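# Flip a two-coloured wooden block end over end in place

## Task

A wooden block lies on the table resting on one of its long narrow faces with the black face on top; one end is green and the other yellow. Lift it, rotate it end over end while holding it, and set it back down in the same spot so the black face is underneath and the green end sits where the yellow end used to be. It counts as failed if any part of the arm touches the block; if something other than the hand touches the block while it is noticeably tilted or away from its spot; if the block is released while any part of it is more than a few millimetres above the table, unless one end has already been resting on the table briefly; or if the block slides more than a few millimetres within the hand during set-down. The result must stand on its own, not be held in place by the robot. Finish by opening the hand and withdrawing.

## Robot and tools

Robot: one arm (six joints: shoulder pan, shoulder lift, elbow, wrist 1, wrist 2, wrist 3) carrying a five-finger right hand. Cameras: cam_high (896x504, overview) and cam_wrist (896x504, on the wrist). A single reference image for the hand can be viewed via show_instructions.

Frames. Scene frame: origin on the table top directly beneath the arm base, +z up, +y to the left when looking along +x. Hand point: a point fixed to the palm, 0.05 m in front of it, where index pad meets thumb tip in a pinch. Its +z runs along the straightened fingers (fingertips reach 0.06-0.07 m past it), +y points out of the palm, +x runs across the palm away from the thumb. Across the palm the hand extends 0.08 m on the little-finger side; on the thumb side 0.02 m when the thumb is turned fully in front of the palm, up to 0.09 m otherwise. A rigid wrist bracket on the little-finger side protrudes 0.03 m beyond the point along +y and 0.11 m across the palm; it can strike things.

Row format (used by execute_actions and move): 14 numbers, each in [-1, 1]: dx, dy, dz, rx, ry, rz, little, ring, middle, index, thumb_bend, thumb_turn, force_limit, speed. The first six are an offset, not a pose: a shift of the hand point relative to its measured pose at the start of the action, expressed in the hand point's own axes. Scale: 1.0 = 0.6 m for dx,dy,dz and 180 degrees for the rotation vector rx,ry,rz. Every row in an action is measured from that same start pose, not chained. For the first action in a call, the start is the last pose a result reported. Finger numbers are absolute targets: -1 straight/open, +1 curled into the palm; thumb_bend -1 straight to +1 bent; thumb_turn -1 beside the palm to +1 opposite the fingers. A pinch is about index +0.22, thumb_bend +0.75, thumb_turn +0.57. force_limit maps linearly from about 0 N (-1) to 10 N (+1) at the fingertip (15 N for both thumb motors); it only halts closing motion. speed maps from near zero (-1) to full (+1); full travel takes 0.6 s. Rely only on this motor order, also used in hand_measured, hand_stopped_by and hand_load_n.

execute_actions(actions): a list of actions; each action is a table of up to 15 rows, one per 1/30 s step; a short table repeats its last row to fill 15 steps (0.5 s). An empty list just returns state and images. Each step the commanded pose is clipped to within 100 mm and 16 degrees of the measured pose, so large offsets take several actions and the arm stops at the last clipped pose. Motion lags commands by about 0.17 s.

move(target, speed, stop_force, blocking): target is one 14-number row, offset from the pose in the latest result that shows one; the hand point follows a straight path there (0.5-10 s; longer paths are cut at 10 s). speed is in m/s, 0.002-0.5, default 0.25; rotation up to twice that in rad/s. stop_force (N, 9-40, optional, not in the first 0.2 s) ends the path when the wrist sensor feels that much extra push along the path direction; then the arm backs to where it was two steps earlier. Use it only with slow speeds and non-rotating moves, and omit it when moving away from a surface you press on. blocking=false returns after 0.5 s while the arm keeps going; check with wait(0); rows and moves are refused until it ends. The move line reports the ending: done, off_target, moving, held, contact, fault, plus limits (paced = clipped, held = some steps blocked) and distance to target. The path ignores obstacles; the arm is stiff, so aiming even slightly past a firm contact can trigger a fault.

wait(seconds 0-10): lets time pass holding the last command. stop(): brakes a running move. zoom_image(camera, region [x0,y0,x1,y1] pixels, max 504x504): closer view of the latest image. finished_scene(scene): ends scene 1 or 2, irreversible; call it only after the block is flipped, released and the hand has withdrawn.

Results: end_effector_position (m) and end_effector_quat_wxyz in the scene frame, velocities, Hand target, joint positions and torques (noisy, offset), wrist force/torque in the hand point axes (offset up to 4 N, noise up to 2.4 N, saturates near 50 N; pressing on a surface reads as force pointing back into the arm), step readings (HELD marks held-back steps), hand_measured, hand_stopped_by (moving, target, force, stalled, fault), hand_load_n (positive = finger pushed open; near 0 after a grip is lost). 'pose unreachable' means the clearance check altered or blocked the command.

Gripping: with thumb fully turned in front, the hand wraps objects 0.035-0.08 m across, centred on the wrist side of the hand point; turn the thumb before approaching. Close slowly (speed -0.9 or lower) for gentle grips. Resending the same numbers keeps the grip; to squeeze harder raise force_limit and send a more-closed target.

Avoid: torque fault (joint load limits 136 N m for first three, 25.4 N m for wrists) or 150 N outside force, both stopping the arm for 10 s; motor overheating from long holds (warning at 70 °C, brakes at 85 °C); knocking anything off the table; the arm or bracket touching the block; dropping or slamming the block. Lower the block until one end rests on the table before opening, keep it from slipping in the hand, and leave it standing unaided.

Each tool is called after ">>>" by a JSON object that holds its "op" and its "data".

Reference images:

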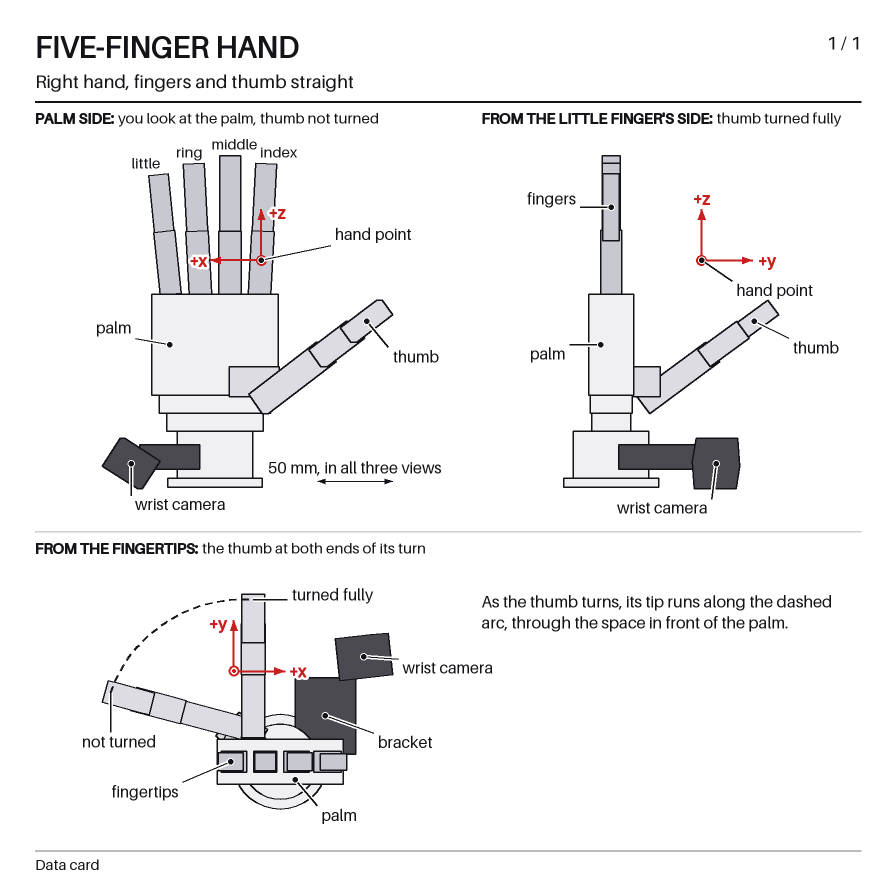

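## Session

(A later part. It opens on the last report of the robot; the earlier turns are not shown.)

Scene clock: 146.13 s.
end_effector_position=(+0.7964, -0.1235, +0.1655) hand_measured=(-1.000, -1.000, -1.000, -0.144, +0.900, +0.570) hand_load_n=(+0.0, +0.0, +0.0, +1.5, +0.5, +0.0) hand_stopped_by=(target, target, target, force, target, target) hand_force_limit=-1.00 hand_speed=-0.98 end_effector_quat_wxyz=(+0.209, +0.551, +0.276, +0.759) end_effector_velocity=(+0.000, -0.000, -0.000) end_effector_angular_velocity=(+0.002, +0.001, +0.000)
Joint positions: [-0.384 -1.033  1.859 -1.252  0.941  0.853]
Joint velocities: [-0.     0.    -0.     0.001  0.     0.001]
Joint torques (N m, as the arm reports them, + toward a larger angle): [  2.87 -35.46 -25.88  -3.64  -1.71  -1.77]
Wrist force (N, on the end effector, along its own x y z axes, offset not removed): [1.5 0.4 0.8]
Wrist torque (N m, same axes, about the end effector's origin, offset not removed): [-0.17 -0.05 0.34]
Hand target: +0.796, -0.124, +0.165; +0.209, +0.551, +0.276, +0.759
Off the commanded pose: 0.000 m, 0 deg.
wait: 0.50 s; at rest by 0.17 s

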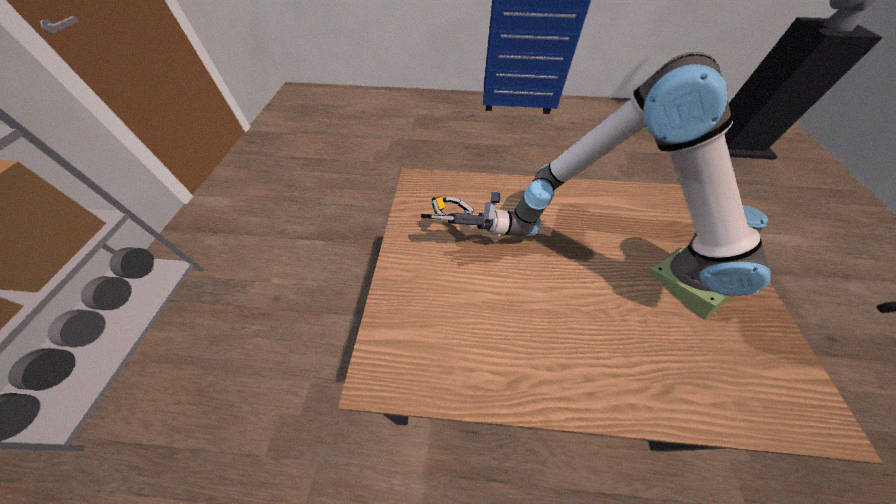

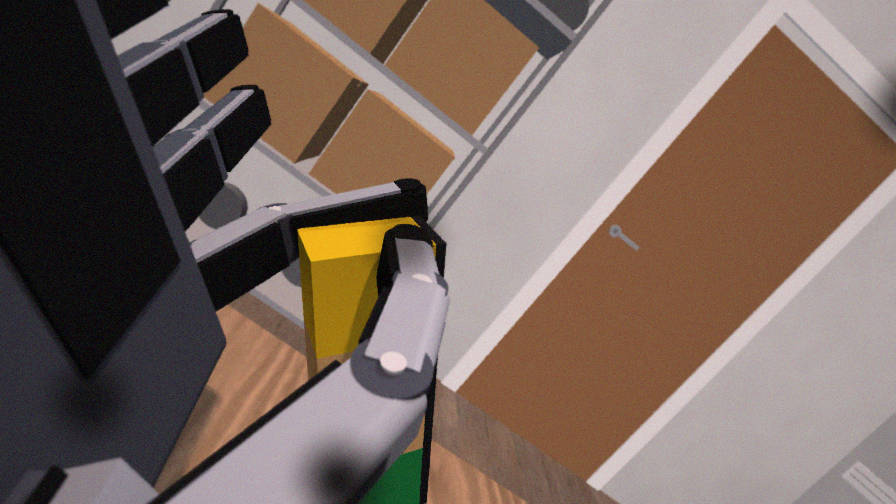

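>>> {"op": "move", "data": {"target": [0,0,0,0,0,0,-1,-1,-1,0.3,0.9,0.57,0.5,-0.93]}}

>>> {"op": "move", "data": {"target": [0,0,0,0,-0.242,0.668,-1,-1,-1,0.3,0.9,0.57,0.5,-0.93], "speed": 0.2}}

>>> {"op": "zoom_image", "data": {"camera": "cam_high", "region": [380, 130, 560, 265]}}

Scene clock: 151.50 s.
end_effector_position=(+0.7964, -0.1235, +0.1655) hand_measured=(-1.000, -1.000, -1.000, -0.124, +0.900, +0.570) hand_load_n=(+0.0, +0.0, +0.0, +7.5, +1.5, +0.0) hand_stopped_by=(target, target, target, force, target, target) hand_force_limit=0.50 hand_speed=-0.93 end_effector_quat_wxyz=(+0.209, +0.551, +0.276, +0.759) end_effector_velocity=(+0.000, -0.000, +0.000) end_effector_angular_velocity=(-0.001, -0.001, -0.001)
Joint positions: [-0.384 -1.033  1.859 -1.252  0.941  0.853]
Joint velocities: [-0.    -0.    -0.    -0.     0.001 -0.001]
Joint torques (N m, as the arm reports them, + toward a larger angle): [  3.22 -35.19 -24.5   -3.65  -1.57  -1.73]
Wrist force (N, on the end effector, along its own x y z axes, offset not removed): [0.8 0.9 -2.1]
Wrist torque (N m, same axes, about the end effector's origin, offset not removed): [0.15 0.02 0.35]
Hand target: +0.796, -0.124, +0.165; +0.209, +0.551, +0.276, +0.759
Off the commanded pose: 0.000 m, 0 deg.
move: done

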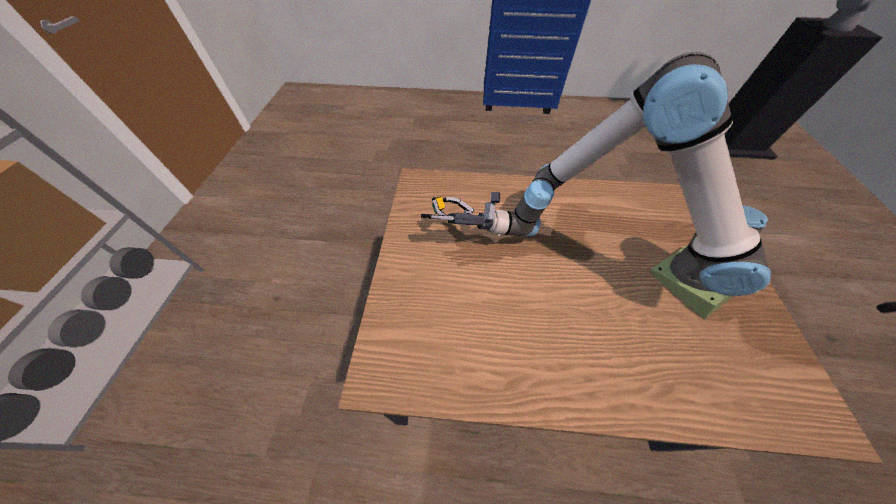

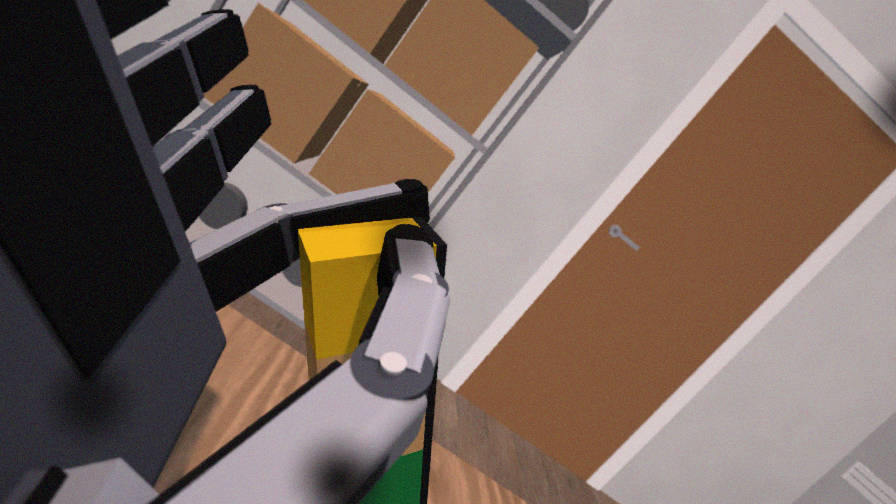

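Scene clock: 157.53 s.
end_effector_position=(+0.7966, -0.1235, +0.1652) hand_measured=(-1.000, -1.000, -1.000, -0.124, +0.900, +0.570) hand_load_n=(+0.0, +0.0, +0.0, +7.5, +1.5, -0.5) hand_stopped_by=(target, target, target, force, target, target) hand_force_limit=0.50 hand_speed=-0.93 end_effector_quat_wxyz=(-0.464, +0.708, -0.408, +0.341) end_effector_velocity=(+0.000, -0.001, +0.001) end_effector_angular_velocity=(+0.005, +0.003, +0.001)
Joint positions: [-0.49  -1.034  1.137  0.305  0.766  2.469]
Joint velocities: [-0.002  0.004 -0.009  0.009 -0.004  0.002]
Joint torques (N m, as the arm reports them, + toward a larger angle): [  1.61 -41.28 -30.92   2.19  -3.11   1.68]
Wrist force (N, on the end effector, along its own x y z axes, offset not removed): [2.7 -1.6 -3.1]
Wrist torque (N m, same axes, about the end effector's origin, offset not removed): [-0.32 -0.15 0.31]
Hand target: +0.797, -0.123, +0.165; -0.465, +0.708, -0.408, +0.341
Off the commanded pose: 0.000 m, 0 deg.
move: done

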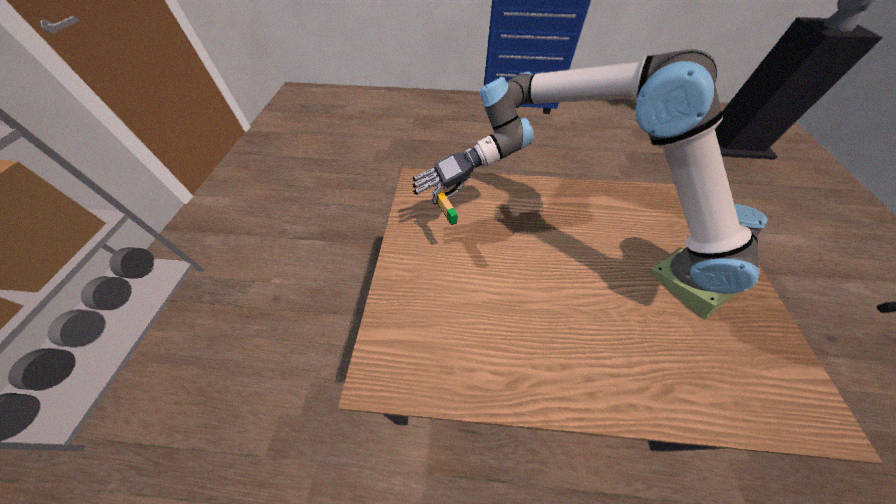

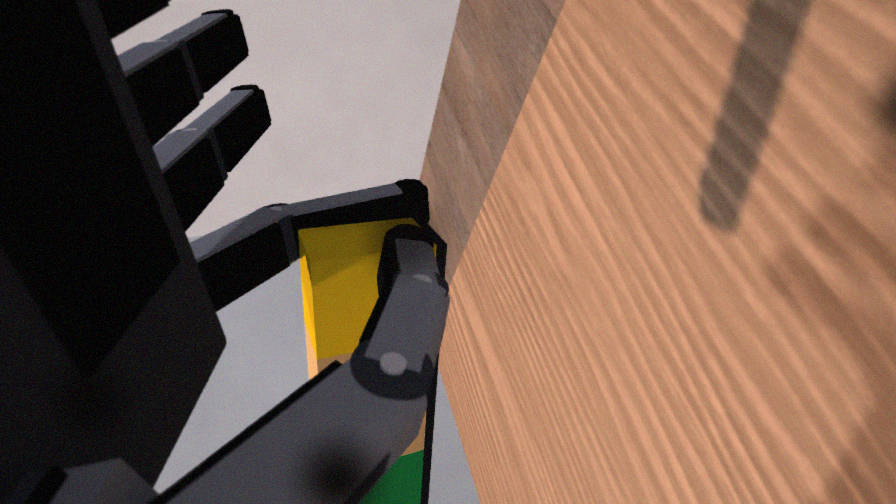

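Region (380, 130, 560, 265) of cam_high's 896x504 image, scaled by 2.800, with more detail than that image has; it fills the top 378 rows of this view, and the rest is white.

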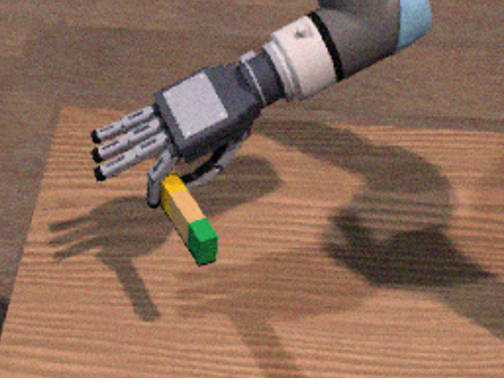

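>>> {"op": "move", "data": {"target": [0.04,0.19,-0.047,-0.036,0.322,0.115,-1,-1,-1,0.3,0.9,0.57,0.5,-0.93], "speed": 0.15}}

>>> {"op": "zoom_image", "data": {"camera": "cam_high", "region": [400, 160, 520, 250]}}

>>> {"op": "zoom_image", "data": {"camera": "cam_wrist", "region": [250, 150, 600, 504]}}

Scene clock: 168.03 s.
end_effector_position=(+0.7529, -0.1825, +0.0708) hand_measured=(-1.000, -1.000, -1.000, -0.124, +0.900, +0.570) hand_load_n=(+0.0, +0.0, +0.0, +7.5, +1.5, -0.5) hand_stopped_by=(target, target, target, force, target, target) hand_force_limit=0.50 hand_speed=-0.93 end_effector_quat_wxyz=(+0.223, -0.398, +0.714, -0.532) end_effector_velocity=(+0.000, -0.000, -0.001) end_effector_angular_velocity=(-0.001, +0.001, -0.010)
Joint positions: [-0.271 -1.126  1.608 -0.38   1.955  2.999]
Joint velocities: [ 0.003  0.004 -0.003 -0.     0.013  0.003]
Joint torques (N m, as the arm reports them, + toward a larger angle): [ 15.9  -36.13 -30.62  -2.69   1.16   1.73]
Wrist force (N, on the end effector, along its own x y z axes, offset not removed): [0.6 4.1 -0.6]
Wrist torque (N m, same axes, about the end effector's origin, offset not removed): [0.52 -0.01 0.29]
Hand target: +0.753, -0.183, +0.071; +0.223, -0.397, +0.714, -0.532
Off the commanded pose: 0.000 m, 0 deg.
move: done

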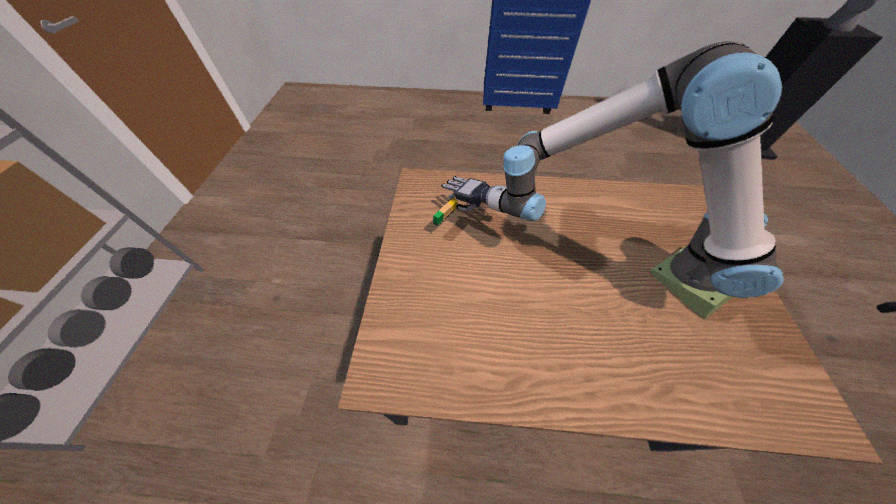

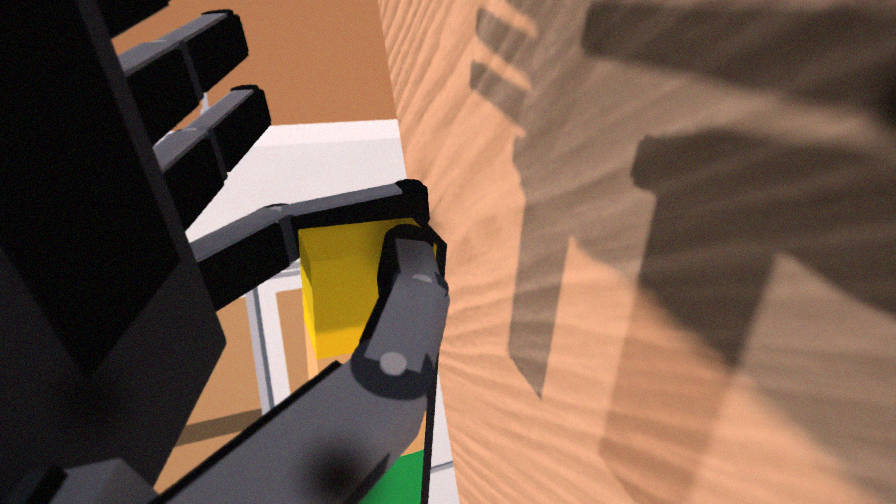

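Region (400, 160, 520, 250) of cam_high's 896x504 image, scaled by 4.200, with more detail than that image has; it fills the top 378 rows of this view, and the rest is white.

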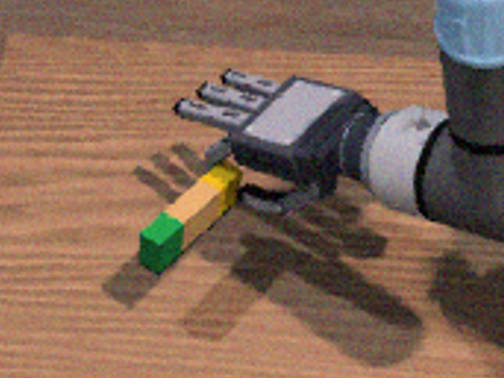

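Region (250, 150, 600, 504) of cam_wrist's 896x504 image, scaled by 1.424, with more detail than that image has; it fills the left 498 columns of this view, and the rest is white.

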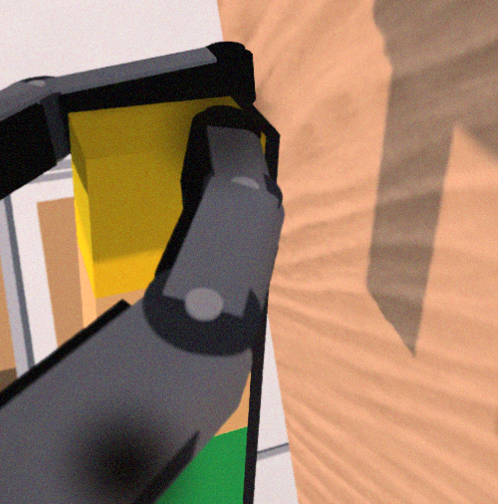

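>>> {"op": "move", "data": {"target": [-0.007,0.0635,0.023,0,0,0,-1,-1,-1,0.3,0.9,0.57,0.5,-0.93], "speed": 0.06}}

>>> {"op": "zoom_image", "data": {"camera": "cam_high", "region": [400, 170, 520, 260]}}

Scene clock: 173.20 s.
end_effector_position=(+0.7529, -0.1826, +0.0302) hand_measured=(-1.000, -1.000, -1.000, -0.124, +0.900, +0.570) hand_load_n=(+0.0, +0.0, +0.0, +7.5, +1.5, -0.5) hand_stopped_by=(target, target, target, force, target, target) hand_force_limit=0.50 hand_speed=-0.93 end_effector_quat_wxyz=(+0.223, -0.398, +0.714, -0.532) end_effector_velocity=(-0.000, +0.000, -0.002) end_effector_angular_velocity=(-0.000, +0.001, -0.000)
Joint positions: [-0.283 -1.066  1.63  -0.461  1.943  2.998]
Joint velocities: [-0.     0.002  0.001 -0.002  0.    -0.001]
Joint torques (N m, as the arm reports them, + toward a larger angle): [  2.54 -36.93  -0.96  -3.08  -1.82  -1.48]
Wrist force (N, on the end effector, along its own x y z axes, offset not removed): [4.6 1.2 -0.4]
Wrist torque (N m, same axes, about the end effector's origin, offset not removed): [0.10 -0.57 0.63]
Hand target: +0.753, -0.183, +0.030; +0.223, -0.398, +0.714, -0.532
Off the commanded pose: 0.000 m, 0 deg.
move: done

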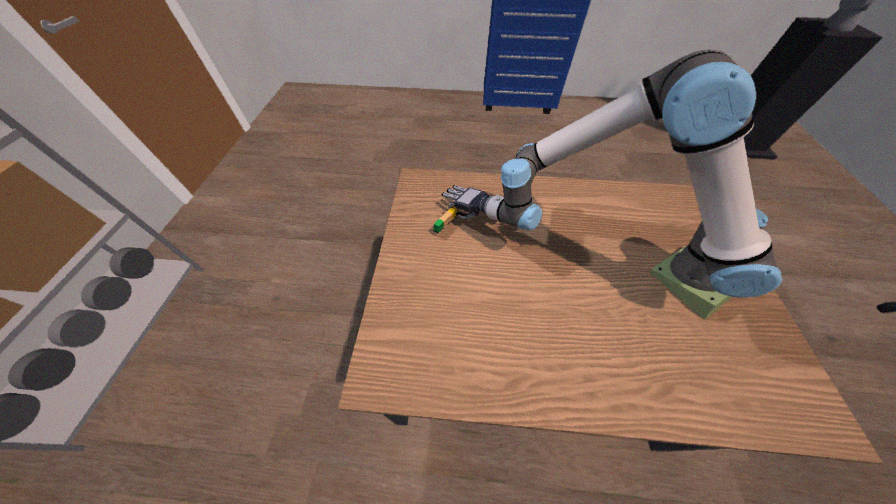

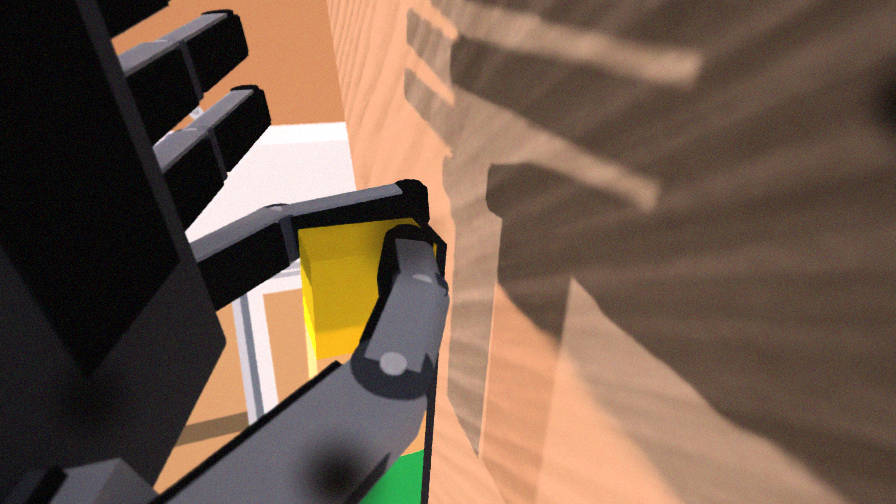

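Region (400, 170, 520, 260) of cam_high's 896x504 image, scaled by 4.200, with more detail than that image has; it fills the top 378 rows of this view, and the rest is white.

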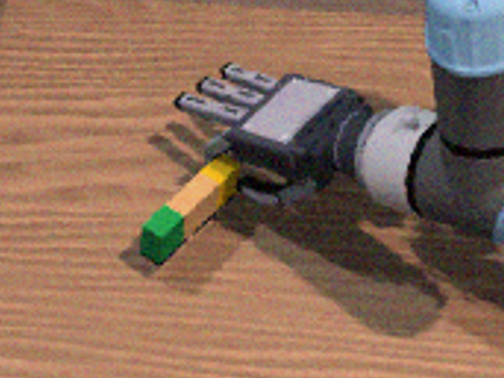

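>>> {"op": "move", "data": {"target": [0.002,0.023,-0.015,-0.005,0.047,0.017,-1,-1,-1,0.3,0.9,0.57,0.5,-0.93], "speed": 0.04}}

>>> {"op": "move", "data": {"target": [-0.003,0.028,0.01,0,0,0,-1,-1,-1,0.3,0.9,0.57,0.5,-0.93], "speed": 0.005, "stop_force": 9}}

>>> {"op": "zoom_image", "data": {"camera": "cam_high", "region": [400, 170, 520, 260]}}

Scene clock: 185.47 s.
end_effector_position=(+0.7410, -0.1767, +0.0205) hand_measured=(-1.000, -1.000, -1.000, -0.124, +0.900, +0.570) hand_load_n=(+0.0, +0.0, +0.0, +7.5, +1.5, -0.5) hand_stopped_by=(target, target, target, force, target, target) hand_force_limit=0.50 hand_speed=-0.93 end_effector_quat_wxyz=(+0.181, -0.340, +0.743, -0.548) end_effector_velocity=(-0.000, -0.000, -0.000) end_effector_angular_velocity=(-0.000, -0.003, -0.010)
Joint positions: [-0.223 -1.028  1.614 -0.481  2.151  3.058]
Joint velocities: [ 0.003  0.003 -0.003 -0.002  0.012  0.005]
Joint torques (N m, as the arm reports them, + toward a larger angle): [ 18.   -37.64 -27.05  -2.61   1.77   1.25]
Wrist force (N, on the end effector, along its own x y z axes, offset not removed): [-0.1 6.2 -5.5]
Wrist torque (N m, same axes, about the end effector's origin, offset not removed): [1.08 0.12 0.42]
Hand target: +0.741, -0.177, +0.020; +0.181, -0.340, +0.743, -0.548
Off the commanded pose: 0.000 m, 0 deg.
move: done

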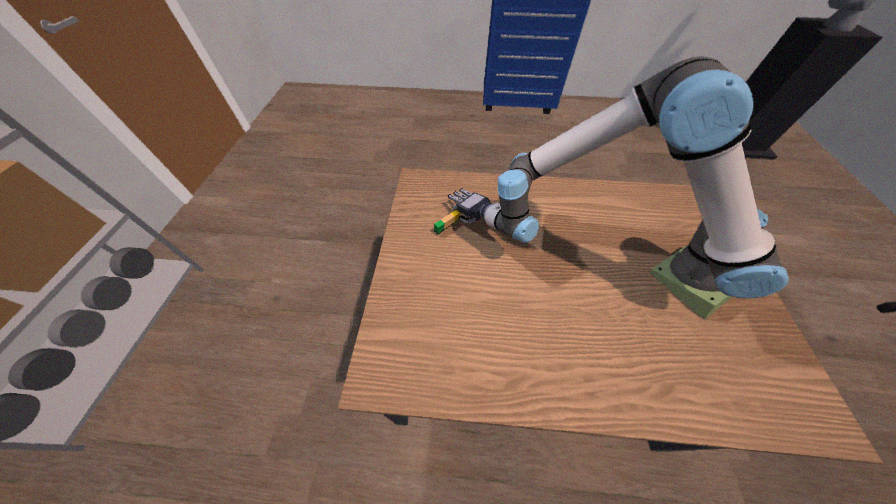

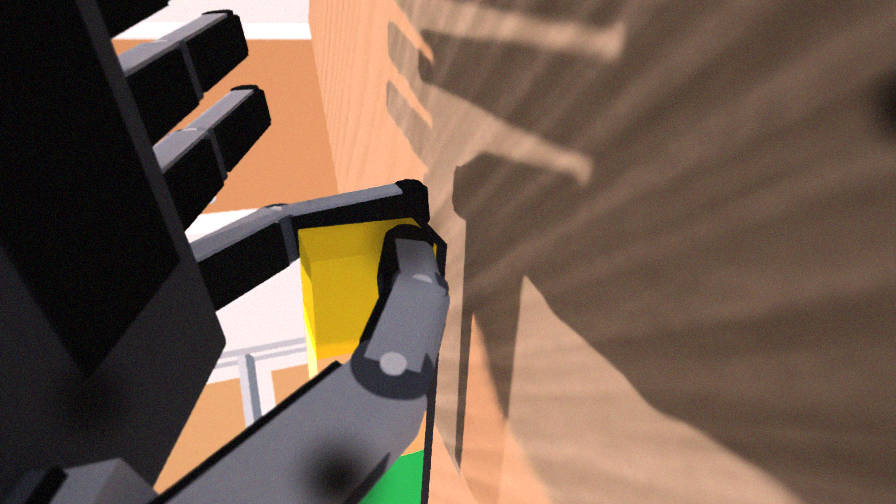

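Scene clock: 187.67 s.
end_effector_position=(+0.7410, -0.1768, +0.0113) hand_measured=(-1.000, -1.000, -1.000, -0.124, +0.900, +0.570) hand_load_n=(+0.0, +0.0, +0.0, +7.0, +1.5, -0.5) hand_stopped_by=(target, target, target, force, target, target) hand_force_limit=0.50 hand_speed=-0.93 end_effector_quat_wxyz=(+0.181, -0.340, +0.742, -0.548) end_effector_velocity=(-0.001, -0.000, +0.001) end_effector_angular_velocity=(+0.001, +0.004, -0.000)
Joint positions: [-0.226 -1.014  1.617 -0.499  2.148  3.057]
Joint velocities: [-0.    -0.003  0.001  0.006  0.     0.   ]
Joint torques (N m, as the arm reports them, + toward a larger angle): [  7.64 -49.62  -5.63   2.89  -0.77  -1.89]
Wrist force (N, on the end effector, along its own x y z axes, offset not removed): [1.2 -9.0 -8.3]
Wrist torque (N m, same axes, about the end effector's origin, offset not removed): [0.51 0.48 0.24]
Hand target: +0.741, -0.177, +0.012; +0.181, -0.340, +0.742, -0.548
Off the commanded pose: 0.009 m, 0 deg.
move: contact

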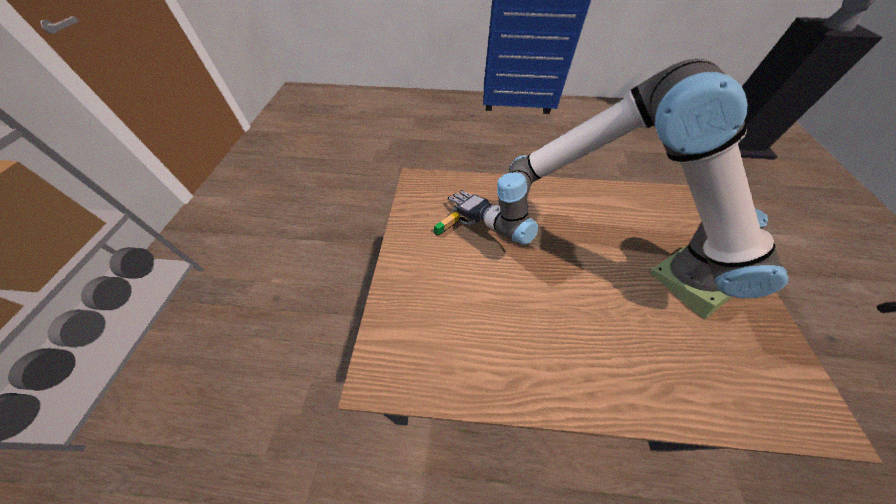

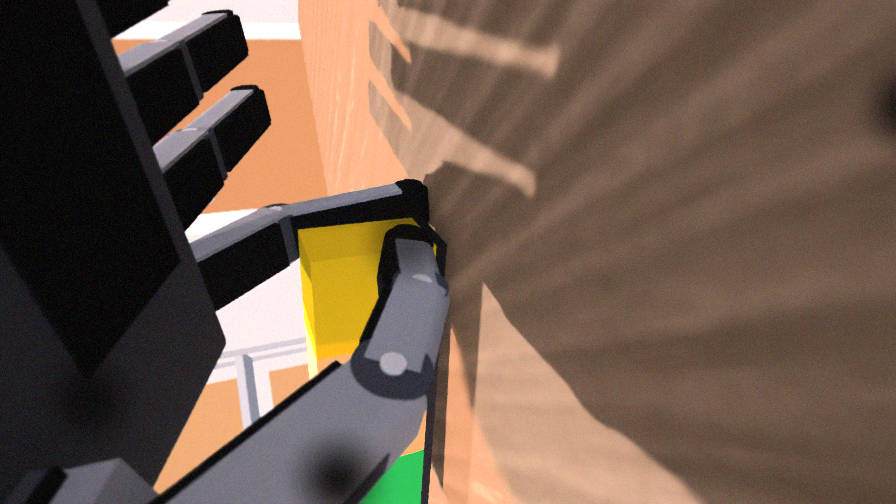

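Region (400, 170, 520, 260) of cam_high's 896x504 image, scaled by 4.200, with more detail than that image has; it fills the top 378 rows of this view, and the rest is white.

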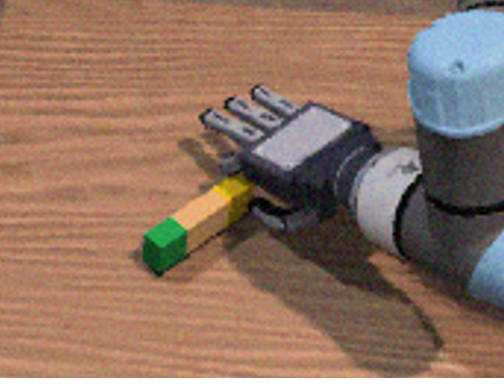

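>>> {"op": "zoom_image", "data": {"camera": "cam_wrist", "region": [380, 170, 560, 504]}}

Region (380, 170, 560, 504) of cam_wrist's 896x504 image, scaled by 1.509, with more detail than that image has; it fills the left 272 columns of this view, and the rest is white.

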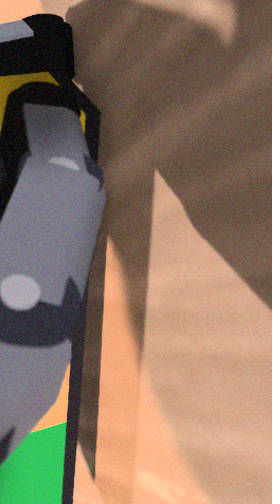

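>>> {"op": "move", "data": {"target": [0,-0.002,-0.0007,0,0.0075,-0.021,-1,-1,-1,0.3,0.9,0.57,0.5,-0.93], "speed": 0.02}}

>>> {"op": "zoom_image", "data": {"camera": "cam_wrist", "region": [380, 170, 560, 504]}}

Scene clock: 196.23 s.
end_effector_position=(+0.7411, -0.1767, +0.0126) hand_measured=(-1.000, -1.000, -1.000, -0.124, +0.900, +0.570) hand_load_n=(+0.0, +0.0, +0.0, +7.5, +1.5, -0.5) hand_stopped_by=(target, target, target, force, target, target) hand_force_limit=0.50 hand_speed=-0.93 end_effector_quat_wxyz=(+0.154, -0.358, +0.733, -0.558) end_effector_velocity=(-0.001, +0.000, -0.001) end_effector_angular_velocity=(-0.006, +0.008, +0.001)
Joint positions: [-0.209 -1.003  1.593 -0.489  2.188  2.992]
Joint velocities: [ 0.002  0.001 -0.     0.     0.004 -0.009]
Joint torques (N m, as the arm reports them, + toward a larger angle): [ 12.75 -36.77 -25.84   1.31   1.51  -1.81]
Wrist force (N, on the end effector, along its own x y z axes, offset not removed): [-1.8 0.4 -1.1]
Wrist torque (N m, same axes, about the end effector's origin, offset not removed): [-0.02 0.29 -0.06]
Hand target: +0.741, -0.177, +0.013; +0.154, -0.358, +0.733, -0.558
Off the commanded pose: 0.000 m, 0 deg.
move: done

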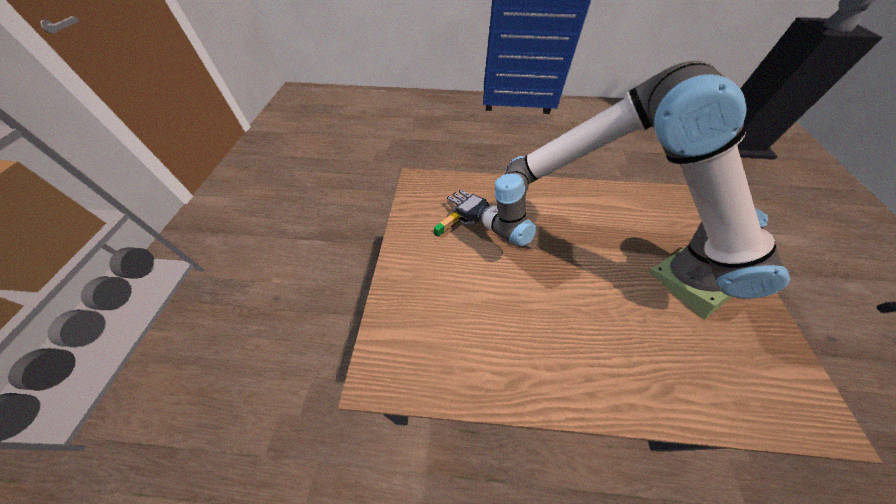

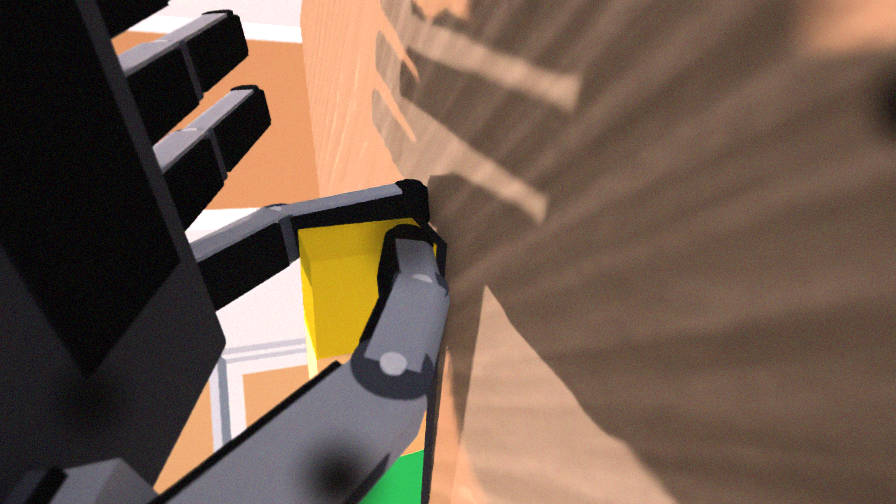

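Region (380, 170, 560, 504) of cam_wrist's 896x504 image, scaled by 1.509, with more detail than that image has; it fills the left 272 columns of this view, and the rest is white.

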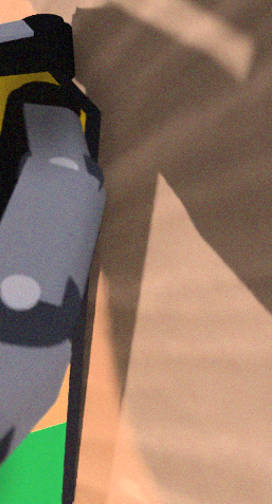

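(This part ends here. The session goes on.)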